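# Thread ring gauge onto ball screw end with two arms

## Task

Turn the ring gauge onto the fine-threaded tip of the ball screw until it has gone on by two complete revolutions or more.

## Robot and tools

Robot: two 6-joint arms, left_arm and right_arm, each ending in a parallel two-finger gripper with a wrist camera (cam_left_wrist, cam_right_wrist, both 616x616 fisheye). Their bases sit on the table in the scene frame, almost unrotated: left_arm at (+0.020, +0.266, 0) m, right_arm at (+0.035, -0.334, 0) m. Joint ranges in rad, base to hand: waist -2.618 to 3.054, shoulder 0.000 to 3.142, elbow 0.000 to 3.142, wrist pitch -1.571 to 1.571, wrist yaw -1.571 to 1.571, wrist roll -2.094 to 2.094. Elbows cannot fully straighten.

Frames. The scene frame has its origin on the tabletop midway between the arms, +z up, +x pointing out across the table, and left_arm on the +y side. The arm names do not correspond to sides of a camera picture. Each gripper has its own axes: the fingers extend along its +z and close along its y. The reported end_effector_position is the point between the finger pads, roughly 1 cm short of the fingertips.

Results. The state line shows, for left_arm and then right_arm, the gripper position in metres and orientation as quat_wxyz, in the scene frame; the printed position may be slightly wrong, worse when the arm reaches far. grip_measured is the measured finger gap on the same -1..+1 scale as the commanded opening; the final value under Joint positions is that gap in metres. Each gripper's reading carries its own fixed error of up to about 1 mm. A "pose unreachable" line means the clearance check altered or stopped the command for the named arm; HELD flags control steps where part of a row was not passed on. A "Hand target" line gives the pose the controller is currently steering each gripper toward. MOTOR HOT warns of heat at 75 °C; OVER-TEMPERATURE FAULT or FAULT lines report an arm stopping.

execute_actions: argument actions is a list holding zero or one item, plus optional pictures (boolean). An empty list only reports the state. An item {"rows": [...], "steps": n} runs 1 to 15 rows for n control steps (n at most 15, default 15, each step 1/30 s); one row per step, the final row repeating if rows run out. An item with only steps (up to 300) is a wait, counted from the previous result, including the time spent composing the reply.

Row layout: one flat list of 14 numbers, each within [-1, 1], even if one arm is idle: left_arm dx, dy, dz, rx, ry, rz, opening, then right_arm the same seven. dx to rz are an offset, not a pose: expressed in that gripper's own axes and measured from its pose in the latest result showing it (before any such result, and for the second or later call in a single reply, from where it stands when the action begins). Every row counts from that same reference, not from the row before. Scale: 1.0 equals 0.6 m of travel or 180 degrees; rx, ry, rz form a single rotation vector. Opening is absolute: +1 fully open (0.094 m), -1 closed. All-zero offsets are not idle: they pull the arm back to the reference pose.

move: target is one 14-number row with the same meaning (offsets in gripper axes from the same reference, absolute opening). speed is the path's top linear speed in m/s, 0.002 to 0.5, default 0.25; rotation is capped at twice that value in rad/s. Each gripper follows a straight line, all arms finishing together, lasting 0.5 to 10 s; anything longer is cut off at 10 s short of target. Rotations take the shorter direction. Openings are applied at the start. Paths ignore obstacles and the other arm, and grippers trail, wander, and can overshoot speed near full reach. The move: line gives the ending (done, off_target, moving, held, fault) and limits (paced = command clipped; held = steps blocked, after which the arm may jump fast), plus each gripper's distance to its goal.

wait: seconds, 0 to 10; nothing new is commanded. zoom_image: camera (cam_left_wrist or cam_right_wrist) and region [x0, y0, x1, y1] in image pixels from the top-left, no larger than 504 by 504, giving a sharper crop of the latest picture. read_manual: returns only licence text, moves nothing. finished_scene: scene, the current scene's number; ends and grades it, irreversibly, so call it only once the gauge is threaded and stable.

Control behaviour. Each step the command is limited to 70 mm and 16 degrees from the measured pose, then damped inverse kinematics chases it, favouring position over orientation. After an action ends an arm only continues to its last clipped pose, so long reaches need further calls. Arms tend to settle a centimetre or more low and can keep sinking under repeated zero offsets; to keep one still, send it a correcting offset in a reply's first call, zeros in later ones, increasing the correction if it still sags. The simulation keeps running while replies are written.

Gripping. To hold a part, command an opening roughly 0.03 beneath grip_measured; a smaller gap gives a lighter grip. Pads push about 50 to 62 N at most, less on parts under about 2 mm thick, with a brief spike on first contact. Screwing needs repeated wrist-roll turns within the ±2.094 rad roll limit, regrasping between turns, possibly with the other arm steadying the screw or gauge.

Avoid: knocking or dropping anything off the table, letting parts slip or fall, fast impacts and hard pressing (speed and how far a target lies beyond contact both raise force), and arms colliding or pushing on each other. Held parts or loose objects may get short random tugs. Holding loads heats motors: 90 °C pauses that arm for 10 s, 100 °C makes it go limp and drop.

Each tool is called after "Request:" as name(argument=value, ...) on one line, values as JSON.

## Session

Request:
execute_actions(actions=[])

Scene clock: 0.00 s of 5200.00 s.
left_arm: end_effector_position=(+0.5436, +0.0756, +0.2730) grip_measured=+1.000 end_effector_quat_wxyz=(+0.590, +0.664, +0.379, +0.259) | right_arm: end_effector_position=(+0.0793, -0.1306, +0.1391) grip_measured=+1.000 end_effector_quat_wxyz=(+0.007, +0.831, -0.556, +0.017)
Joint positions: left_arm=[-0.218  1.792  1.313  0.292  0.409  1.541  0.094] | right_arm=[ 1.363  1.35   1.155 -1.401  0.027 -0.59   0.094]
Joint velocities: left_arm=[ 0.007 -0.007  0.007 -0.081 -0.022 -0.051  0.   ] | right_arm=[ 0.017  0.012 -0.002 -0.022 -0.066  0.022  0.   ]
Motor temperatures (°C, as the motors report them): left_arm=[29 37 43 44 28 28] | right_arm=[28 42 38 29 32 28]
Hand target (left_arm): +0.543, +0.075, +0.271; +0.587, +0.667, +0.384, +0.253
Hand target (right_arm): +0.079, -0.129, +0.142; +0.001, +0.831, -0.556, +0.013

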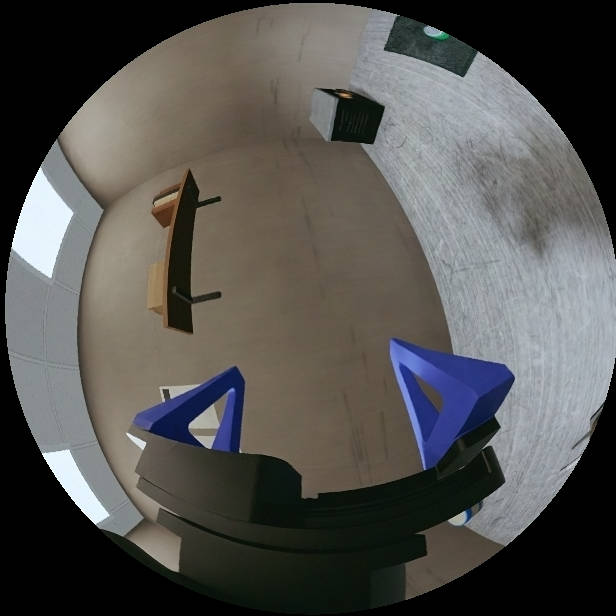

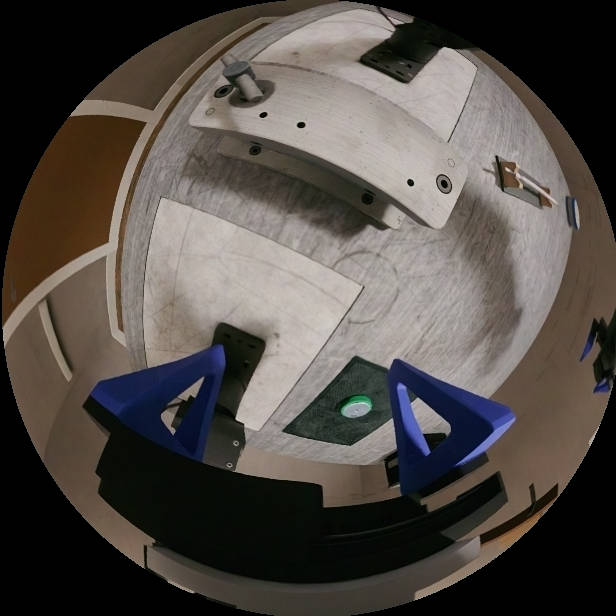

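Request:
zoom_image(camera="cam_right_wrist", region=[470, 130, 600, 240])

Region (470, 130, 600, 240) of cam_right_wrist's 616x616 image, scaled by 3.877, with more detail than that image has; it fills the top 426 rows of this view, and the rest is white.

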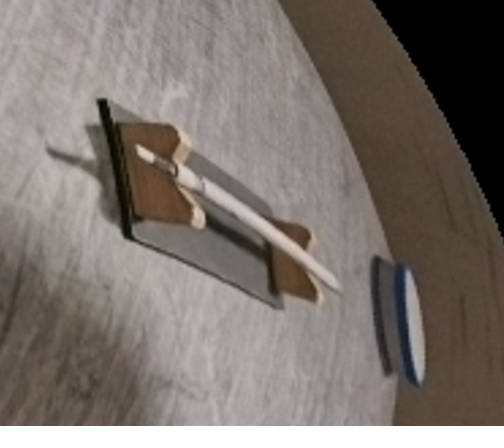

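Request:
move(target=[0,0,-0.05,0,0,-0.697,1,0.327,-0.13,0.0,0,0,0.541,1], speed=0.4)

Scene clock: 123.40 s of 5200.00 s.
left_arm: end_effector_position=(+0.5245, +0.0883, +0.2789) grip_measured=+1.000 end_effector_quat_wxyz=(+0.505, -0.026, +0.763, -0.403) | right_arm: end_effector_position=(+0.2161, -0.2869, +0.1417) grip_measured=+1.000 end_effector_quat_wxyz=(-0.006, -0.138, +0.990, -0.019)
Joint positions: left_arm=[-0.196  1.709  1.232  0.295  0.433 -0.631  0.094] | right_arm=[ 0.271  1.265  1.103 -1.426  0.035  0.002  0.094]
Joint velocities: left_arm=[-0.017  0.002  0.002 -0.022 -0.037 -0.051  0.   ] | right_arm=[ 0.007  0.007  0.007 -0.007 -0.022 -0.051  0.   ]
Motor temperatures (°C, as the motors report them): left_arm=[29 50 47 49 28 28] | right_arm=[28 42 41 29 31 28]
Hand target (left_arm): +0.520, +0.093, +0.279; +0.500, -0.033, +0.764, -0.405
Hand target (right_arm): +0.224, -0.286, +0.146; +0.007, -0.131, +0.991, -0.016
Off the commanded pose (left_arm): 0.007 m, 1 deg.
Off the commanded pose (right_arm): 0.012 m, 2 deg.
After step 90, 117.00 s passed at rest.
move: off_target (right_arm)

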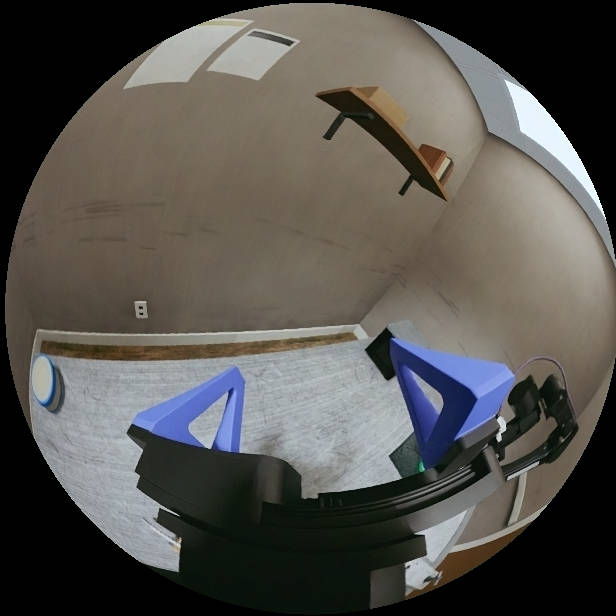

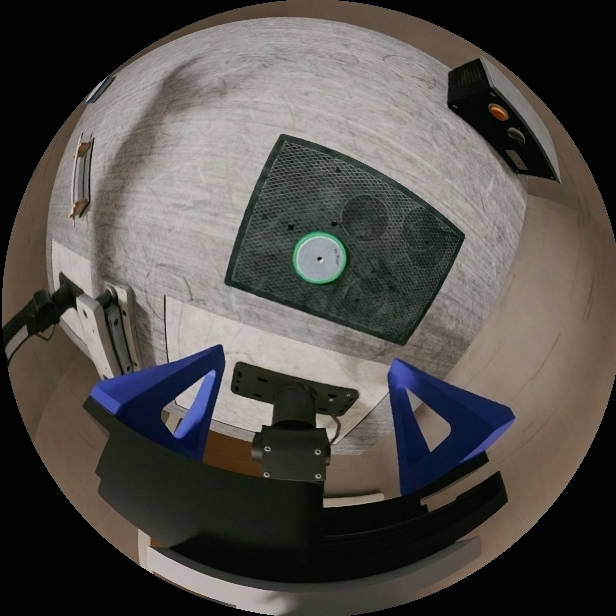

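Request:
move(target=[0.154,0.192,-0.341,-0.373,0.255,-0.139,1,-0.065,-0.01,0.1,0,0,0,1], speed=0.35)

Scene clock: 147.00 s of 5200.00 s.
left_arm: end_effector_position=(+0.3597, +0.2404, +0.1664) grip_measured=+1.000 end_effector_quat_wxyz=(+0.003, -0.293, +0.956, -0.006) | right_arm: end_effector_position=(+0.2543, -0.2830, +0.0850) grip_measured=+1.000 end_effector_quat_wxyz=(-0.004, -0.140, +0.990, -0.018)
Joint positions: left_arm=[-0.069  1.838  1.763 -1.487  0.009 -0.667  0.094] | right_arm=[ 0.24   1.421  0.996 -1.157  0.035 -0.031  0.094]
Joint velocities: left_arm=[-0.012  0.002  0.002 -0.007 -0.007 -0.007  0.   ] | right_arm=[ 0.002  0.012  0.007  0.007 -0.081  0.007  0.   ]
Motor temperatures (°C, as the motors report them): left_arm=[29 50 46 49 28 28] | right_arm=[28 41 42 29 30 28]
Hand target (left_arm): +0.361, +0.244, +0.169; +0.002, -0.301, +0.954, -0.001
Hand target (right_arm): +0.254, -0.285, +0.081; -0.006, -0.138, +0.990, -0.019
Off the commanded pose (left_arm): 0.006 m, 1 deg.
Off the commanded pose (right_arm): 0.004 m, 0 deg.
After step 90, 17.83 s passed at rest.
move: done

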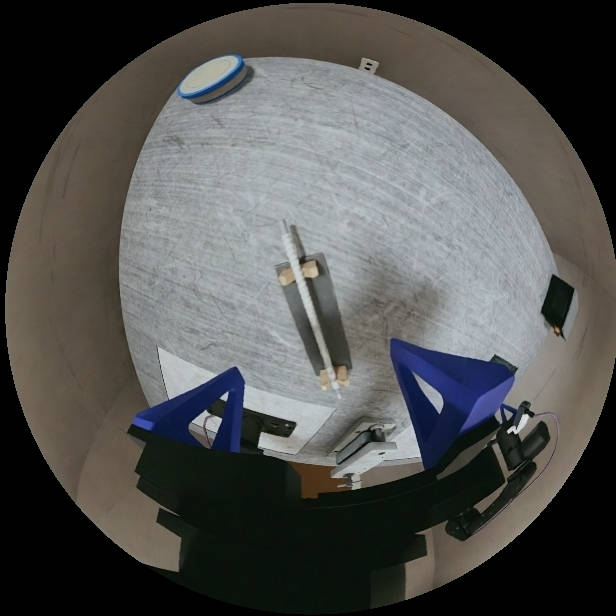

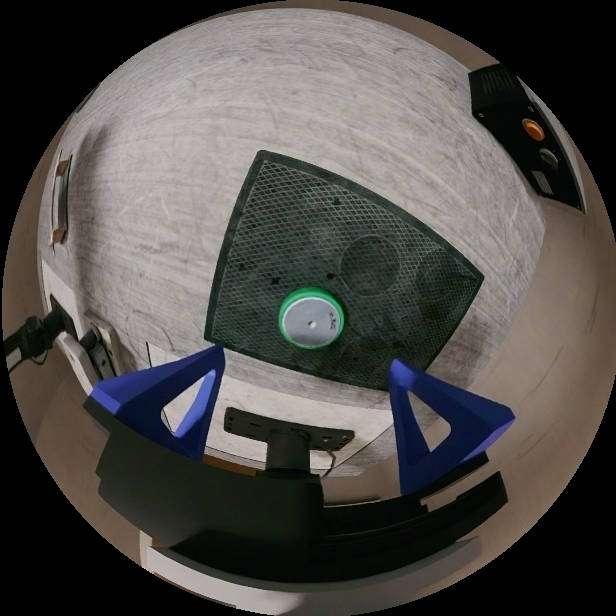

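Request:
move(target=[0.083,0.008,0.115,0,0,0,0.2,0.006,0,0.075,0,0,0,1], speed=0.2)

Scene clock: 168.80 s of 5200.00 s.
left_arm: end_effector_position=(+0.3164, +0.2181, +0.0965) grip_measured=+0.202 end_effector_quat_wxyz=(-0.006, -0.291, +0.957, -0.003) | right_arm: end_effector_position=(+0.2499, -0.2841, +0.0430) grip_measured=+1.000 end_effector_quat_wxyz=(-0.003, -0.140, +0.990, -0.018)
Joint positions: left_arm=[-0.152  1.695  1.313 -1.196  0.011 -0.746  0.056] | right_arm=[ 0.24   1.449  0.846 -0.979  0.035 -0.032  0.094]
Joint velocities: left_arm=[-0.002  0.002 -0.002  0.051  0.007 -0.022  0.001] | right_arm=[ 0.007 -0.012  0.002  0.022 -0.022 -0.007  0.   ]
Motor temperatures (°C, as the motors report them): left_arm=[29 47 47 44 28 28] | right_arm=[28 41 41 29 30 28]
Hand target (left_arm): +0.315, +0.217, +0.098; +0.002, -0.293, +0.956, -0.006
Hand target (right_arm): +0.250, -0.286, +0.040; -0.004, -0.140, +0.990, -0.018
Off the commanded pose (left_arm): 0.002 m, 1 deg.
Off the commanded pose (right_arm): 0.003 m, 0 deg.
After step 90, 17.67 s passed at rest.
move: done

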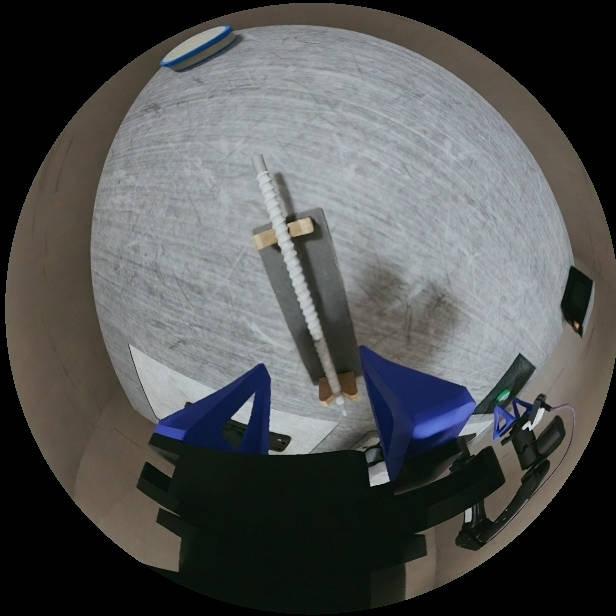

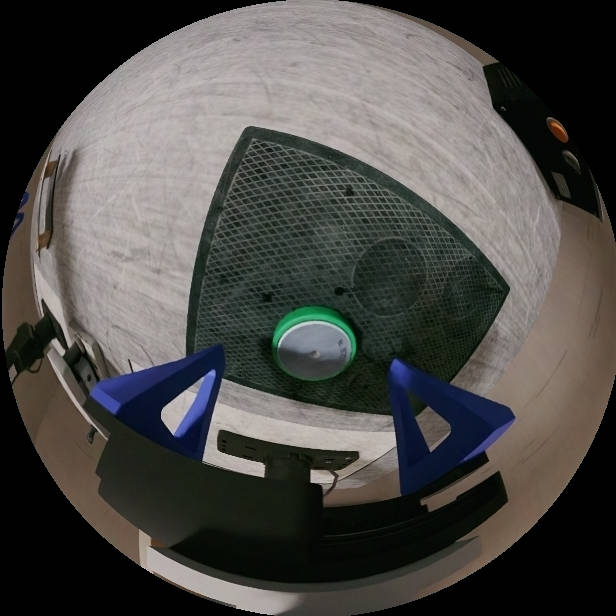

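Request:
zoom_image(camera="cam_left_wrist", region=[200, 140, 420, 430])

Region (200, 140, 420, 430) of cam_left_wrist's 616x616 image, scaled by 1.738, with more detail than that image has; it fills the left 382 columns of this view, and the rest is white.

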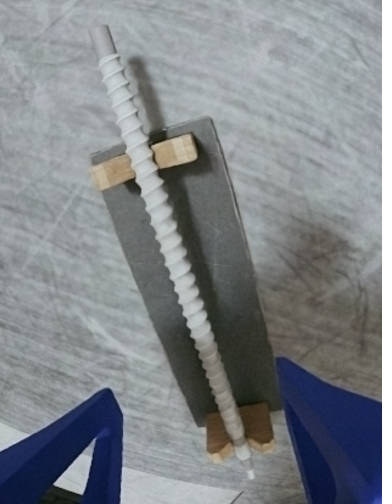

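Request:
move(target=[0,0,0.07,0,0,-0.011,-0.2,0,0,0,0,0,0.5,1], speed=0.4)

Scene clock: 200.27 s of 5200.00 s.
left_arm: end_effector_position=(+0.3187, +0.2178, +0.0628) grip_measured=-0.198 end_effector_quat_wxyz=(+0.003, -0.302, +0.953, -0.008) | right_arm: end_effector_position=(+0.2499, -0.2831, +0.0430) grip_measured=+1.000 end_effector_quat_wxyz=(+0.009, +0.597, +0.802, -0.013)
Joint positions: left_arm=[-0.152  1.712  1.196 -1.043  0.011 -0.77   0.038] | right_arm=[ 0.24   1.449  0.846 -0.978  0.03   1.53   0.094]
Joint velocities: left_arm=[-0.002  0.012  0.002  0.081  0.051 -0.022 -0.002] | right_arm=[-0.002 -0.002  0.012  0.007 -0.037 -0.022  0.   ]
Motor temperatures (°C, as the motors report them): left_arm=[29 48 45 42 28 28] | right_arm=[28 41 40 29 30 28]
Hand target (left_arm): +0.315, +0.218, +0.055; -0.006, -0.307, +0.952, -0.003
Hand target (right_arm): +0.250, -0.284, +0.043; +0.011, +0.601, +0.799, -0.015
Off the commanded pose (left_arm): 0.009 m, 1 deg.
Off the commanded pose (right_arm): 0.001 m, 1 deg.
After step 90, 25.83 s passed at rest.
move: done

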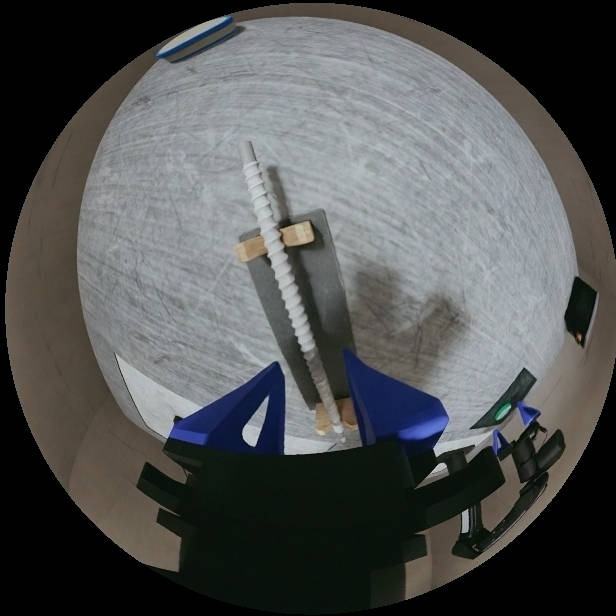

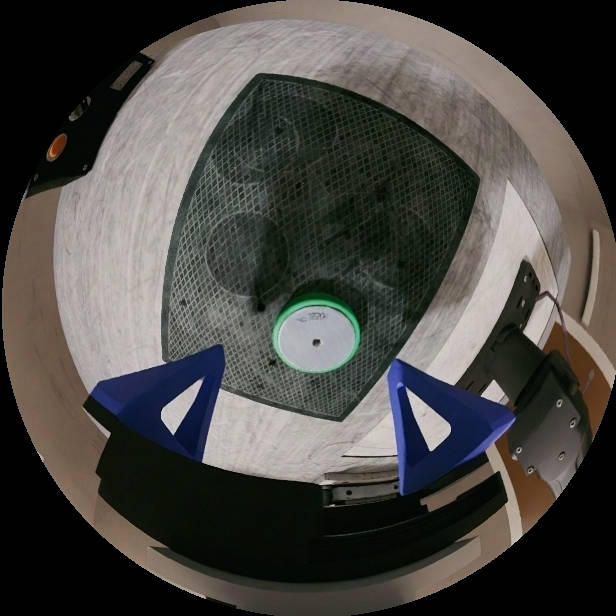

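Request:
move(target=[0.003,-0.003,0.04,0,0,0,-0.3,-0.01,-0.01,0.05,0,0,0,0.6], speed=0.1)

Scene clock: 213.83 s of 5200.00 s.
left_arm: end_effector_position=(+0.3218, +0.2173, +0.0468) grip_measured=-0.298 end_effector_quat_wxyz=(+0.010, -0.302, +0.953, -0.011) | right_arm: end_effector_position=(+0.2470, -0.2891, +0.0167) grip_measured=+0.603 end_effector_quat_wxyz=(+0.011, +0.596, +0.803, -0.010)
Joint positions: left_arm=[-0.152  1.727  1.146 -0.961  0.011 -0.77   0.033] | right_arm=[ 0.217  1.47   0.751 -0.853  0.03   1.504  0.075]
Joint velocities: left_arm=[ 0.017 -0.017 -0.002  0.007 -0.022 -0.037 -0.001] | right_arm=[-0.002 -0.002 -0.007 -0.037  0.022 -0.081 -0.001]
Motor temperatures (°C, as the motors report them): left_arm=[29 46 44 41 28 28] | right_arm=[28 41 40 28 30 28]
Hand target (left_arm): +0.318, +0.215, +0.039; +0.003, -0.302, +0.953, -0.008
Hand target (right_arm): +0.245, -0.291, +0.013; +0.009, +0.597, +0.802, -0.013
Off the commanded pose (left_arm): 0.009 m, 1 deg.
Off the commanded pose (right_arm): 0.004 m, 0 deg.
After step 90, 9.60 s passed at rest.
move: done

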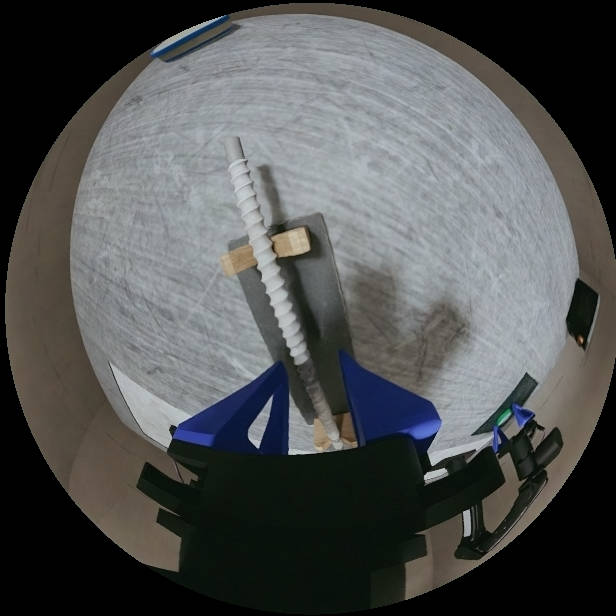

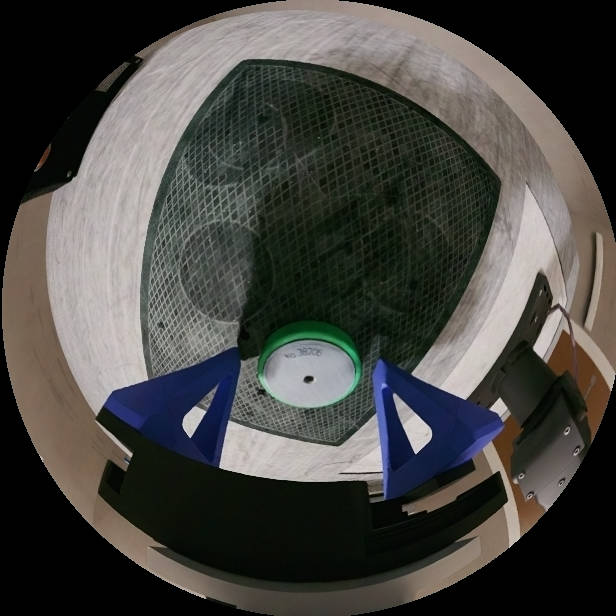

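Request:
execute_actions(actions=[{"rows": [[0,0.006,0.012,0,0,0,-0.3,0,0,0.004,0,0,0,0.4],[0,0.006,0.012,0,0,0,-0.3,0,0,0.004,0,0,0,0.3],[0,0.006,0.012,0,0,0,-0.3,0,0,0.004,0,0,0,0.22],[0,0.006,0.012,0,0,0,-0.3,0,0,0.004,0,0,0,0.17],[0,0.006,0.012,0,0,0,-0.3,0,0,0.004,0,0,0,0.14],[0,0.006,0.012,0,0,0,-0.3,0,0,0.004,0,0,0,0.12],[0,0.006,0.012,0,0,0,-0.3,0,0,0.004,0,0,0,0.1],[0,0.006,0.012,0,0,0,-0.3,0,0,0.004,0,0,0,0.085],[0,0.006,0.012,0,0,0,-0.3,0,0,0.004,0,0,0,0.07],[0,0.006,0.012,0,0,0,-0.3,0,0,0.004,0,0,0,0.06],[0,0.006,0.012,0,0,0,-0.3,0,0,0.004,0,0,0,0.05]], "steps": 15}])

Request:
zoom_image(camera="cam_left_wrist", region=[230, 290, 400, 460])

Scene clock: 227.40 s of 5200.00 s.
left_arm: end_effector_position=(+0.3222, +0.2172, +0.0440) grip_measured=-0.298 end_effector_quat_wxyz=(+0.013, -0.302, +0.953, -0.013) | right_arm: end_effector_position=(+0.2480, -0.2887, +0.0167) grip_measured=+0.080 end_effector_quat_wxyz=(+0.012, +0.596, +0.803, -0.008)
Joint positions: left_arm=[-0.152  1.727  1.134 -0.943  0.011 -0.77   0.033] | right_arm=[ 0.217  1.47   0.751 -0.848  0.029  1.503  0.051]
Joint velocities: left_arm=[-0.012  0.012  0.012 -0.022 -0.051  0.022 -0.   ] | right_arm=[ 0.007 -0.012  0.002 -0.051  0.037 -0.051 -0.001]
Motor temperatures (°C, as the motors report them): left_arm=[29 45 44 40 28 28] | right_arm=[28 41 40 28 30 28]
Hand target (left_arm): +0.320, +0.220, +0.040; +0.010, -0.302, +0.953, -0.011
Hand target (right_arm): +0.247, -0.289, +0.014; +0.011, +0.596, +0.803, -0.010
Off the commanded pose (left_arm): 0.006 m, 0 deg.
Off the commanded pose (right_arm): 0.003 m, 0 deg.
Steps of this call (steps 1 to 90: nothing new was sent; then 10.07 s passed at rest; steps 91 to 105: all 15 steps of this action). Readings (end_effector_position):
91: left_arm (+0.3221, +0.2172, +0.0464) | right_arm (+0.2474, -0.2890, +0.0167)
92: left_arm (+0.3223, +0.2172, +0.0459) | right_arm (+0.2476, -0.2890, +0.0167)
94: left_arm (+0.3216, +0.2173, +0.0446) | right_arm (+0.2479, -0.2889, +0.0167)
98: left_arm (+0.3213, +0.2174, +0.0440) | right_arm (+0.2472, -0.2890, +0.0167)
105: the state above

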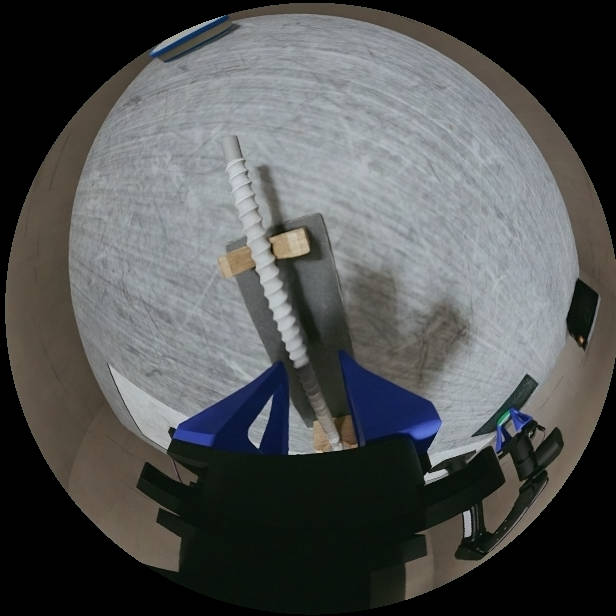

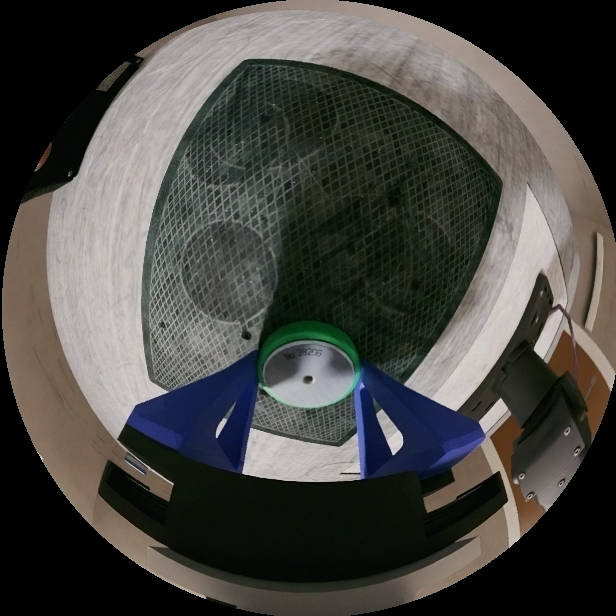

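Region (230, 290, 400, 460) of cam_left_wrist's 616x616 image, scaled by 2.965, with more detail than that image has.

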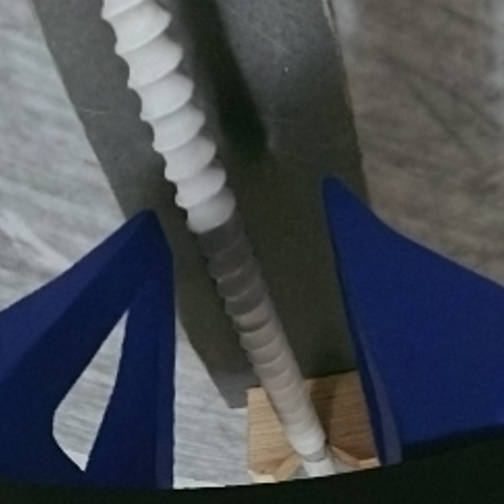

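Request:
execute_actions(actions=[{"rows": [[0,0.008,0.006,0,0,0,-0.45,0,0,0,0,0,0,0.1],[0,0.008,0.006,0,0,0,-0.55,0,0,0,0,0,0,0.15],[0,0.008,0.006,0,0,0,-0.62,0,0,0,0,0,0,0.22],[0,0.008,0.006,0,0,0,-0.67,0,0,0,0,0,0,0.3],[0,0.008,0.006,0,0,0,-0.7,0,0,0,0,0,-0.1,0.3],[0,0.008,0.006,0,0,0,-0.73,0,0,0,0,0,-0.2,0.3],[0,0.008,0.006,0,0,0,-0.75,0,0,0,0,0,-0.3,0.3],[0,0.008,0.006,0,0,0,-0.77,0,0,0,0,0,-0.3,0.3],[0,0.008,0.006,0,0,0,-0.79,0,0,0,0,0,-0.3,0.3],[0,0.008,0.006,0,0,0,-0.8,0,0,0,0,0,-0.3,0.3],[0,0.008,0.006,0,0,0,-0.81,0,0,0,0,0,-0.3,0.3],[0,0.008,0.006,0,0,0,-0.82,0,0,0,0,0,-0.3,0.3],[0,0.008,0.006,0,0,0,-0.83,0,0,0,0,0,-0.3,0.3],[0,0.008,0.006,0,0,0,-0.84,0,0,0,0,0,-0.3,0.3],[0,0.008,0.006,0,0,0,-0.85,0,0,0,0,0,-0.3,0.3]], "steps": 15}], pictures=false)

Request:
execute_actions(actions=[{"rows": [[0,0,0,0,0,0,-0.86,0,0,0,0,0,-0.3,0.3]], "steps": 15}], pictures=false)

Request:
execute_actions(actions=[{"rows": [[0,0,0,0,0,0,-0.86,0,0,0,0,0,-0.11,0.3]], "steps": 15}], pictures=true)

Scene clock: 250.33 s of 5200.00 s.
left_arm: end_effector_position=(+0.3211, +0.2198, +0.0425) grip_measured=-0.819 end_effector_quat_wxyz=(+0.012, -0.305, +0.952, -0.010) | right_arm: end_effector_position=(+0.2479, -0.2879, +0.0168) grip_measured=+0.297 end_effector_quat_wxyz=(+0.012, +0.379, +0.925, -0.013)
Joint positions: left_arm=[-0.146  1.727  1.127 -0.94   0.008 -0.77   0.009] | right_arm=[ 0.225  1.47   0.751 -0.848  0.034  1.011  0.061]
Joint velocities: left_arm=[-0.012  0.012  0.002  0.037 -0.11  -0.066 -0.   ] | right_arm=[-0.007 -0.002  0.017 -0.037  0.022 -1.311 -0.001]
Motor temperatures (°C, as the motors report them): left_arm=[29 46 44 39 28 28] | right_arm=[28 41 40 28 30 28]
Hand target (left_arm): +0.319, +0.221, +0.040; +0.013, -0.302, +0.953, -0.012
Hand target (right_arm): +0.248, -0.289, +0.017; +0.014, +0.280, +0.960, -0.020
Off the commanded pose (left_arm): 0.003 m, 0 deg.
Off the commanded pose (right_arm): 0.001 m, 25 deg; orientation clipped at the last step of the last action.
Steps of this call (steps 1 to 90: nothing new was sent; then 19.43 s passed at rest; steps 91 to 105: all 15 steps of this action). Readings (end_effector_position):
91: left_arm (+0.3225, +0.2172, +0.0440) | right_arm (+0.2480, -0.2887, +0.0167)
92: left_arm (+0.3225, +0.2172, +0.0440) | right_arm (+0.2480, -0.2887, +0.0167)
94: left_arm (+0.3228, +0.2174, +0.0440) | right_arm (+0.2480, -0.2887, +0.0167)
98: left_arm (+0.3211, +0.2195, +0.0426) | right_arm (+0.2479, -0.2879, +0.0168)
105: the state above

Scene clock: 250.83 s of 5200.00 s.
left_arm: end_effector_position=(+0.3211, +0.2198, +0.0425) grip_measured=-0.819 end_effector_quat_wxyz=(+0.012, -0.305, +0.952, -0.010) | right_arm: end_effector_position=(+0.2478, -0.2875, +0.0168) grip_measured=+0.297 end_effector_quat_wxyz=(+0.008, +0.040, +0.999, -0.020)
Joint positions: left_arm=[-0.146  1.727  1.127 -0.94   0.008 -0.77   0.009] | right_arm=[ 0.234  1.47   0.751 -0.848  0.043  0.323  0.061]
Joint velocities: left_arm=[-0.012 -0.002 -0.002 -0.081 -0.037 -0.037 -0.   ] | right_arm=[-0.012 -0.012 -0.022  0.022 -0.095 -1.385  0.001]
Motor temperatures (°C, as the motors report them): left_arm=[29 46 44 39 28 28] | right_arm=[28 41 40 28 30 28]
Hand target (left_arm): +0.321, +0.220, +0.042; +0.012, -0.305, +0.952, -0.010
Hand target (right_arm): +0.248, -0.288, +0.017; +0.007, -0.064, +0.998, -0.026
Off the commanded pose (left_arm): 0.000 m, 0 deg.
Off the commanded pose (right_arm): 0.000 m, 14 deg; orientation clipped at the last step of the last action.
Steps of this call (steps 1 to 15: all 15 steps of this action). Readings (end_effector_position):
1: left_arm (+0.3211, +0.2198, +0.0425) | right_arm (+0.2479, -0.2880, +0.0168)
2: left_arm (+0.3211, +0.2198, +0.0425) | right_arm (+0.2479, -0.2877, +0.0168)
4: left_arm (+0.3211, +0.2198, +0.0425) | right_arm (+0.2478, -0.2872, +0.0168)
8: left_arm (+0.3211, +0.2198, +0.0425) | right_arm (+0.2478, -0.2871, +0.0168)
15: the state above

Scene clock: 251.33 s of 5200.00 s.
left_arm: end_effector_position=(+0.3211, +0.2198, +0.0425) grip_measured=-0.819 end_effector_quat_wxyz=(+0.012, -0.305, +0.952, -0.010) | right_arm: end_effector_position=(+0.2478, -0.2872, +0.0169) grip_measured=+0.297 end_effector_quat_wxyz=(+0.005, -0.124, +0.992, -0.023)
Joint positions: left_arm=[-0.146  1.727  1.127 -0.94   0.008 -0.77   0.009] | right_arm=[ 0.239  1.47   0.751 -0.848  0.047 -0.001  0.061]
Joint velocities: left_arm=[-0.017 -0.002 -0.017  0.037  0.051  0.022 -0.001] | right_arm=[-0.002 -0.002 -0.017  0.037  0.007 -0.095  0.001]
Motor temperatures (°C, as the motors report them): left_arm=[29 46 44 39 28 28] | right_arm=[28 41 40 28 30 28]
Hand target (left_arm): +0.321, +0.220, +0.042; +0.012, -0.305, +0.952, -0.010
Hand target (right_arm): +0.248, -0.288, +0.017; +0.004, -0.133, +0.991, -0.022
Off the commanded pose (left_arm): 0.000 m, 0 deg.
Off the commanded pose (right_arm): 0.000 m, 1 deg.
Steps of this call (steps 1 to 15: all 15 steps of this action). Readings (end_effector_position):
1: left_arm (+0.3211, +0.2198, +0.0425) | right_arm (+0.2479, -0.2876, +0.0168)
2: left_arm (+0.3211, +0.2198, +0.0425) | right_arm (+0.2479, -0.2875, +0.0169)
4: left_arm (+0.3211, +0.2198, +0.0425) | right_arm (+0.2478, -0.2872, +0.0169)
8: left_arm (+0.3211, +0.2198, +0.0425) | right_arm (+0.2478, -0.2872, +0.0169)
15: the state above

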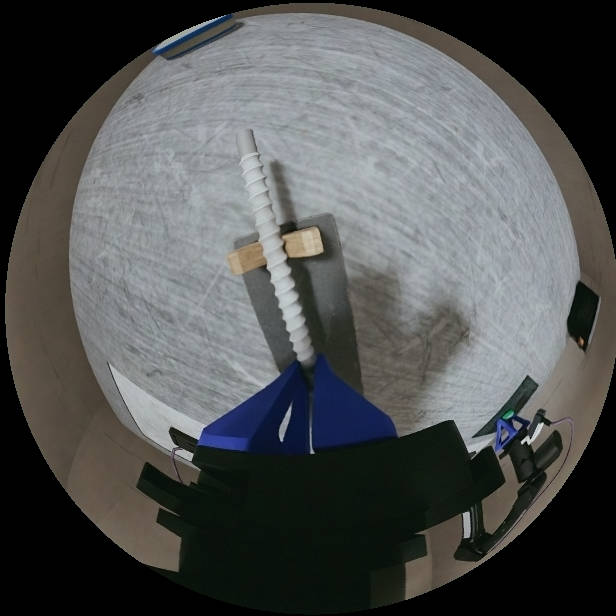

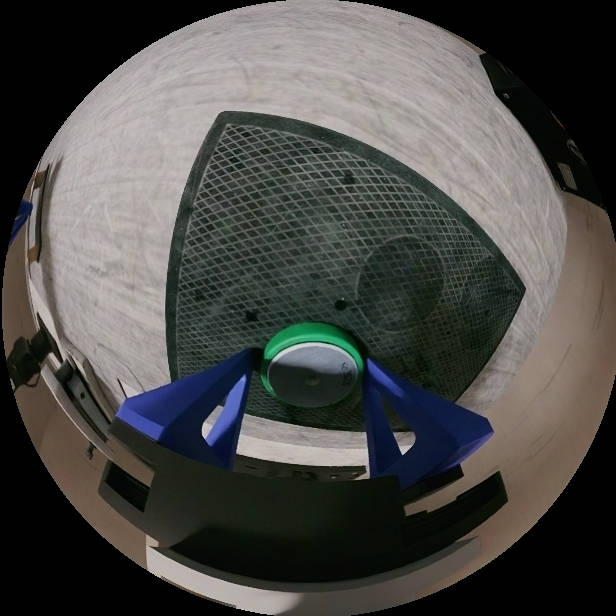

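Request:
execute_actions(actions=[{"rows": [[0,0,0,0,0,0,-0.86,0,-0.006,0.003,-0.018,0,0,0.3]], "steps": 15}], pictures=false)

Request:
execute_actions(actions=[{"rows": [[0,0,0,0,0,0,-0.86,0,0,0,0,0,0,0.22],[0,0,0,0,0,0,-0.86,0,0,0,0,0,0,0.17],[0,0,0,0,0,0,-0.86,0,0,0,0,0,0,0.14],[0,0,0,0,0,0,-0.86,0,0,0,0,0,0,0.12],[0,0,0,0,0,0,-0.86,0,0,0,0,0,0,0.105],[0,0,0,0,0,0,-0.86,0,0,0,0,0,0,0.09],[0,0,0,0,0,0,-0.86,0,0,0,0,0,0,0.08],[0,0,0,0,0,0,-0.86,0,0,0,0,0,0,0.07],[0,0,0,0,0,0,-0.86,0,0,0,0,0,0,0.06],[0,0,0,0,0,0,-0.86,0,0,0,0,0,0,0.05],[0,0,0,0,0,0,-0.86,0,0,0,0,0,0,0.04]], "steps": 15}], pictures=true)

Scene clock: 267.23 s of 5200.00 s.
left_arm: end_effector_position=(+0.3211, +0.2198, +0.0425) grip_measured=-0.819 end_effector_quat_wxyz=(+0.012, -0.305, +0.952, -0.010) | right_arm: end_effector_position=(+0.2485, -0.2912, +0.0167) grip_measured=+0.297 end_effector_quat_wxyz=(+0.002, -0.123, +0.992, -0.000)
Joint positions: left_arm=[-0.146  1.727  1.127 -0.94   0.008 -0.77   0.009] | right_arm=[ 0.182  1.47   0.751 -0.848  0.    -0.056  0.061]
Joint velocities: left_arm=[-0.012 -0.002 -0.007  0.037 -0.066 -0.007  0.   ] | right_arm=[-0.002 -0.007  0.002 -0.022 -0.037  0.007  0.001]
Motor temperatures (°C, as the motors report them): left_arm=[29 46 44 39 28 28] | right_arm=[28 41 40 28 30 28]
Hand target (left_arm): +0.321, +0.220, +0.042; +0.012, -0.305, +0.952, -0.010
Hand target (right_arm): +0.249, -0.291, +0.015; +0.002, -0.124, +0.992, +0.005
Off the commanded pose (left_arm): 0.000 m, 0 deg.
Off the commanded pose (right_arm): 0.002 m, 1 deg.
Steps of this call (steps 1 to 90: nothing new was sent; then 12.40 s passed at rest; steps 91 to 105: all 15 steps of this action). Readings (end_effector_position):
91: left_arm (+0.3211, +0.2198, +0.0425) | right_arm (+0.2477, -0.2871, +0.0168)
92: left_arm (+0.3211, +0.2198, +0.0425) | right_arm (+0.2481, -0.2887, +0.0167)
94: left_arm (+0.3211, +0.2198, +0.0425) | right_arm (+0.2489, -0.2929, +0.0167)
98: left_arm (+0.3211, +0.2198, +0.0425) | right_arm (+0.2488, -0.2925, +0.0167)
105: the state above

Scene clock: 267.73 s of 5200.00 s.
left_arm: end_effector_position=(+0.3211, +0.2198, +0.0425) grip_measured=-0.819 end_effector_quat_wxyz=(+0.012, -0.305, +0.952, -0.010) | right_arm: end_effector_position=(+0.2483, -0.2902, +0.0167) grip_measured=+0.080 end_effector_quat_wxyz=(+0.002, -0.123, +0.992, +0.003)
Joint positions: left_arm=[-0.146  1.727  1.127 -0.94   0.008 -0.77   0.009] | right_arm=[ 0.182  1.47   0.751 -0.848 -0.006 -0.056  0.051]
Joint velocities: left_arm=[-0.012  0.002 -0.012 -0.081  0.037  0.007 -0.   ] | right_arm=[ 0.007 -0.007  0.007  0.081 -0.037  0.022 -0.   ]
Motor temperatures (°C, as the motors report them): left_arm=[29 46 44 39 28 28] | right_arm=[28 41 40 28 30 28]
Hand target (left_arm): +0.321, +0.220, +0.042; +0.012, -0.305, +0.952, -0.010
Hand target (right_arm): +0.249, -0.291, +0.017; +0.002, -0.123, +0.992, -0.000
Off the commanded pose (left_arm): 0.000 m, 0 deg.
Off the commanded pose (right_arm): 0.001 m, 0 deg.
Steps of this call (steps 1 to 15: all 15 steps of this action). Readings (end_effector_position):
1: left_arm (+0.3211, +0.2198, +0.0425) | right_arm (+0.2485, -0.2912, +0.0167)
2: left_arm (+0.3211, +0.2198, +0.0425) | right_arm (+0.2485, -0.2912, +0.0167)
4: left_arm (+0.3211, +0.2198, +0.0425) | right_arm (+0.2484, -0.2905, +0.0167)
8: left_arm (+0.3211, +0.2198, +0.0425) | right_arm (+0.2483, -0.2902, +0.0167)
15: the state above

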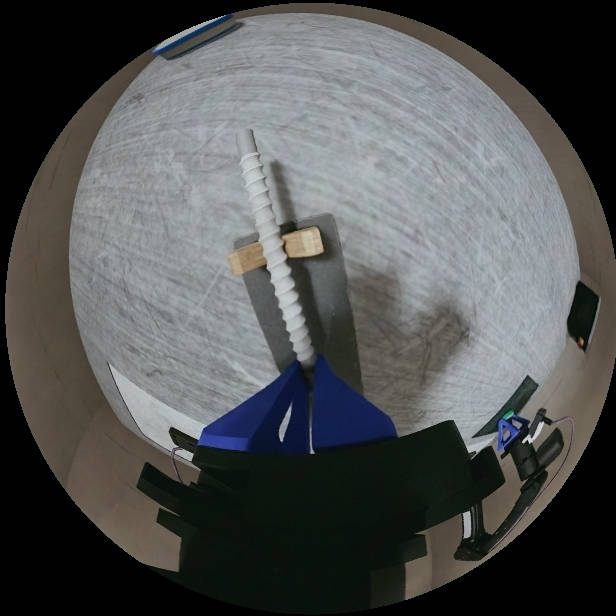

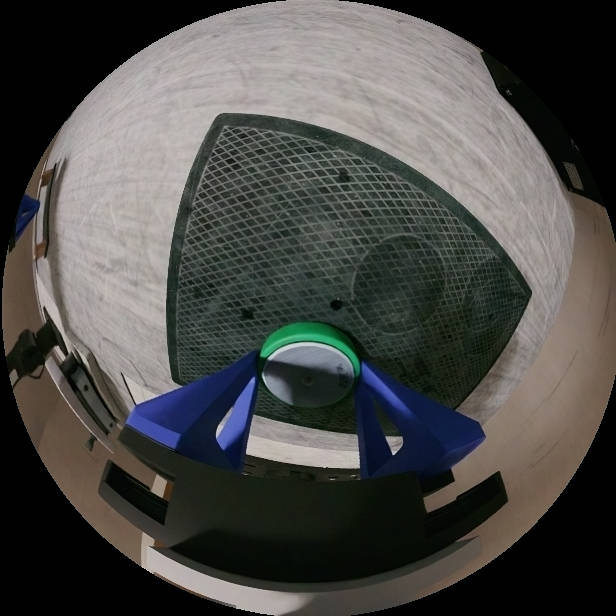

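Request:
move(target=[0,0,-0.15,0,0,0,-0.86,0,0,-0.17,0,0,0,0.04], speed=0.15)

Scene clock: 299.40 s of 5200.00 s.
left_arm: end_effector_position=(+0.3181, +0.2202, +0.1217) grip_measured=-0.819 end_effector_quat_wxyz=(+0.003, -0.305, +0.952, -0.005) | right_arm: end_effector_position=(+0.2445, -0.2909, +0.1076) grip_measured=+0.080 end_effector_quat_wxyz=(-0.016, -0.123, +0.992, +0.002)
Joint positions: left_arm=[-0.146  1.675  1.391 -1.277  0.008 -0.77   0.009] | right_arm=[ 0.182  1.384  1.056 -1.274 -0.006 -0.056  0.051]
Joint velocities: left_arm=[ 0.002  0.002 -0.002 -0.022  0.022  0.037 -0.   ] | right_arm=[-0.002 -0.012 -0.012  0.007 -0.095 -0.037  0.   ]
Motor temperatures (°C, as the motors report them): left_arm=[29 46 44 37 28 28] | right_arm=[28 41 40 28 30 28]
Hand target (left_arm): +0.319, +0.220, +0.132; +0.012, -0.304, +0.952, -0.010
Hand target (right_arm): +0.249, -0.291, +0.118; +0.002, -0.123, +0.992, +0.003
Off the commanded pose (left_arm): 0.011 m, 1 deg.
Off the commanded pose (right_arm): 0.012 m, 2 deg.
After step 90, 27.33 s passed at rest.
move: off_target (left_arm, right_arm)

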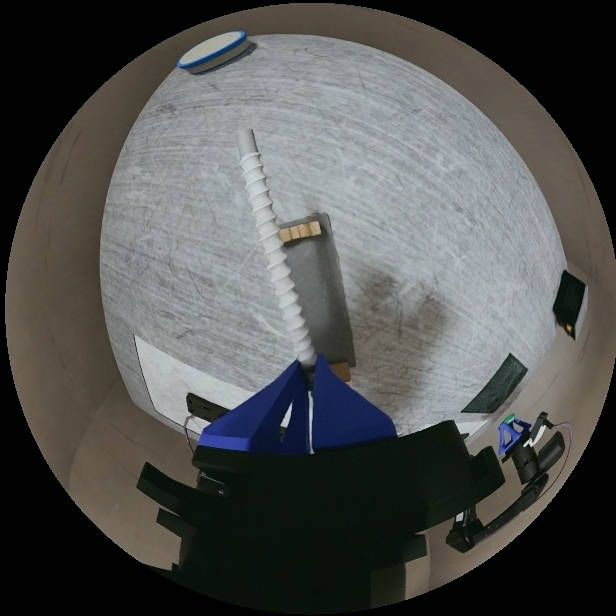

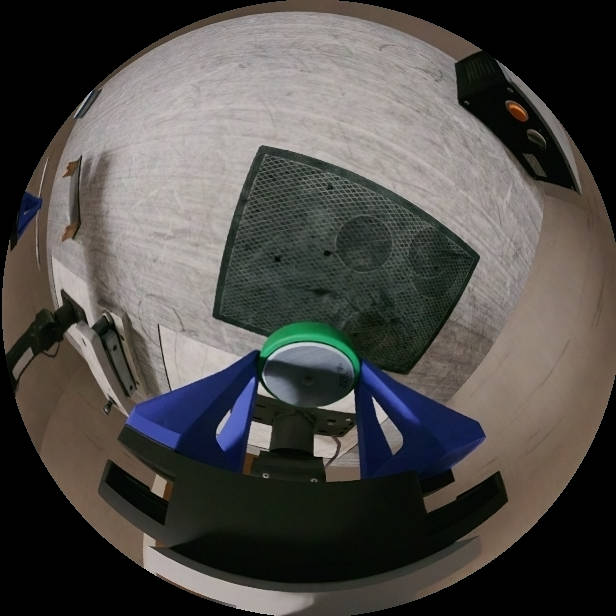

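Request:
move(target=[-0.015,-0.2125,-0.094,0.186,0.116,-0.1256,-0.86,-0.1665,0.421,-0.2735,-0.1114,-0.3513,-0.1888,0.04], speed=0.2)

Scene clock: 328.90 s of 5200.00 s.
left_arm: end_effector_position=(+0.3922, +0.1233, +0.1761) grip_measured=-0.819 end_effector_quat_wxyz=(-0.083, -0.461, +0.824, -0.318) | right_arm: end_effector_position=(+0.2863, -0.0277, +0.2574) grip_measured=+0.080 end_effector_quat_wxyz=(+0.459, -0.371, +0.779, +0.213)
Joint positions: left_arm=[-0.101  1.782  1.568 -1.084  0.62  -1.213  0.008] | right_arm=[ 0.871  1.212  1.023 -0.321  0.    -0.01   0.051]
Joint velocities: left_arm=[-0.007 -0.022 -0.002 -0.051 -0.051 -0.007  0.001] | right_arm=[ 0.002 -0.002 -0.002  0.007  0.051 -0.022 -0.001]
Motor temperatures (°C, as the motors report them): left_arm=[29 47 46 36 28 28] | right_arm=[28 41 43 29 30 28]
Hand target (left_arm): +0.398, +0.122, +0.179; -0.083, -0.461, +0.820, -0.329
Hand target (right_arm): +0.289, -0.022, +0.271; +0.481, -0.368, +0.764, +0.222
Off the commanded pose (left_arm): 0.008 m, 2 deg.
Off the commanded pose (right_arm): 0.015 m, 3 deg.
After step 90, 22.60 s passed at rest.
move: off_target (right_arm)

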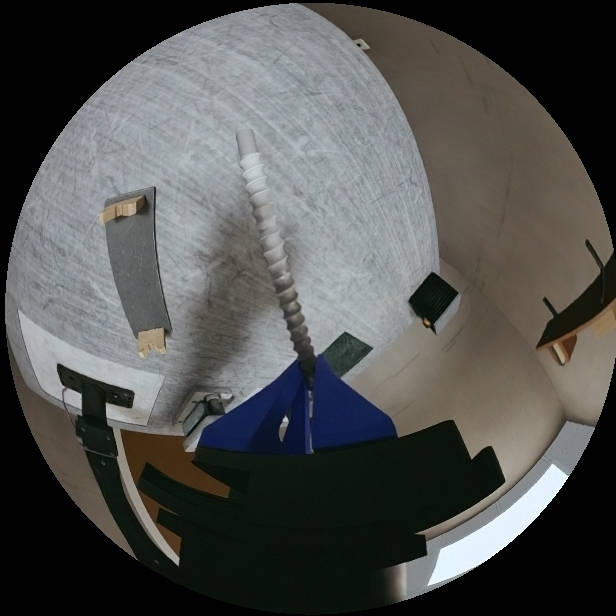

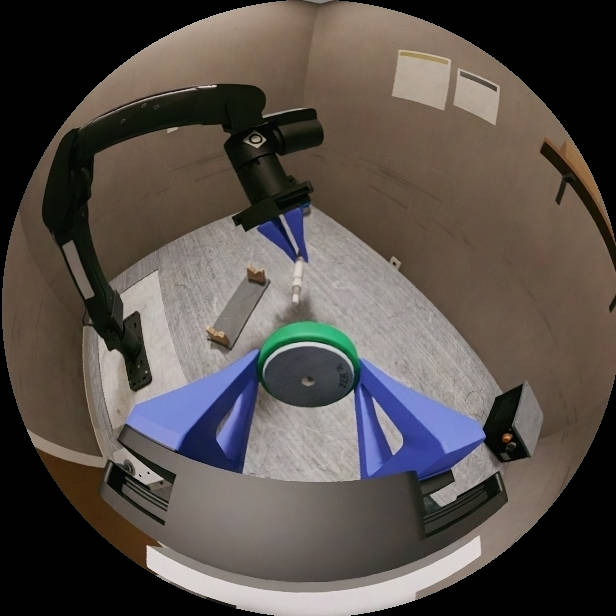

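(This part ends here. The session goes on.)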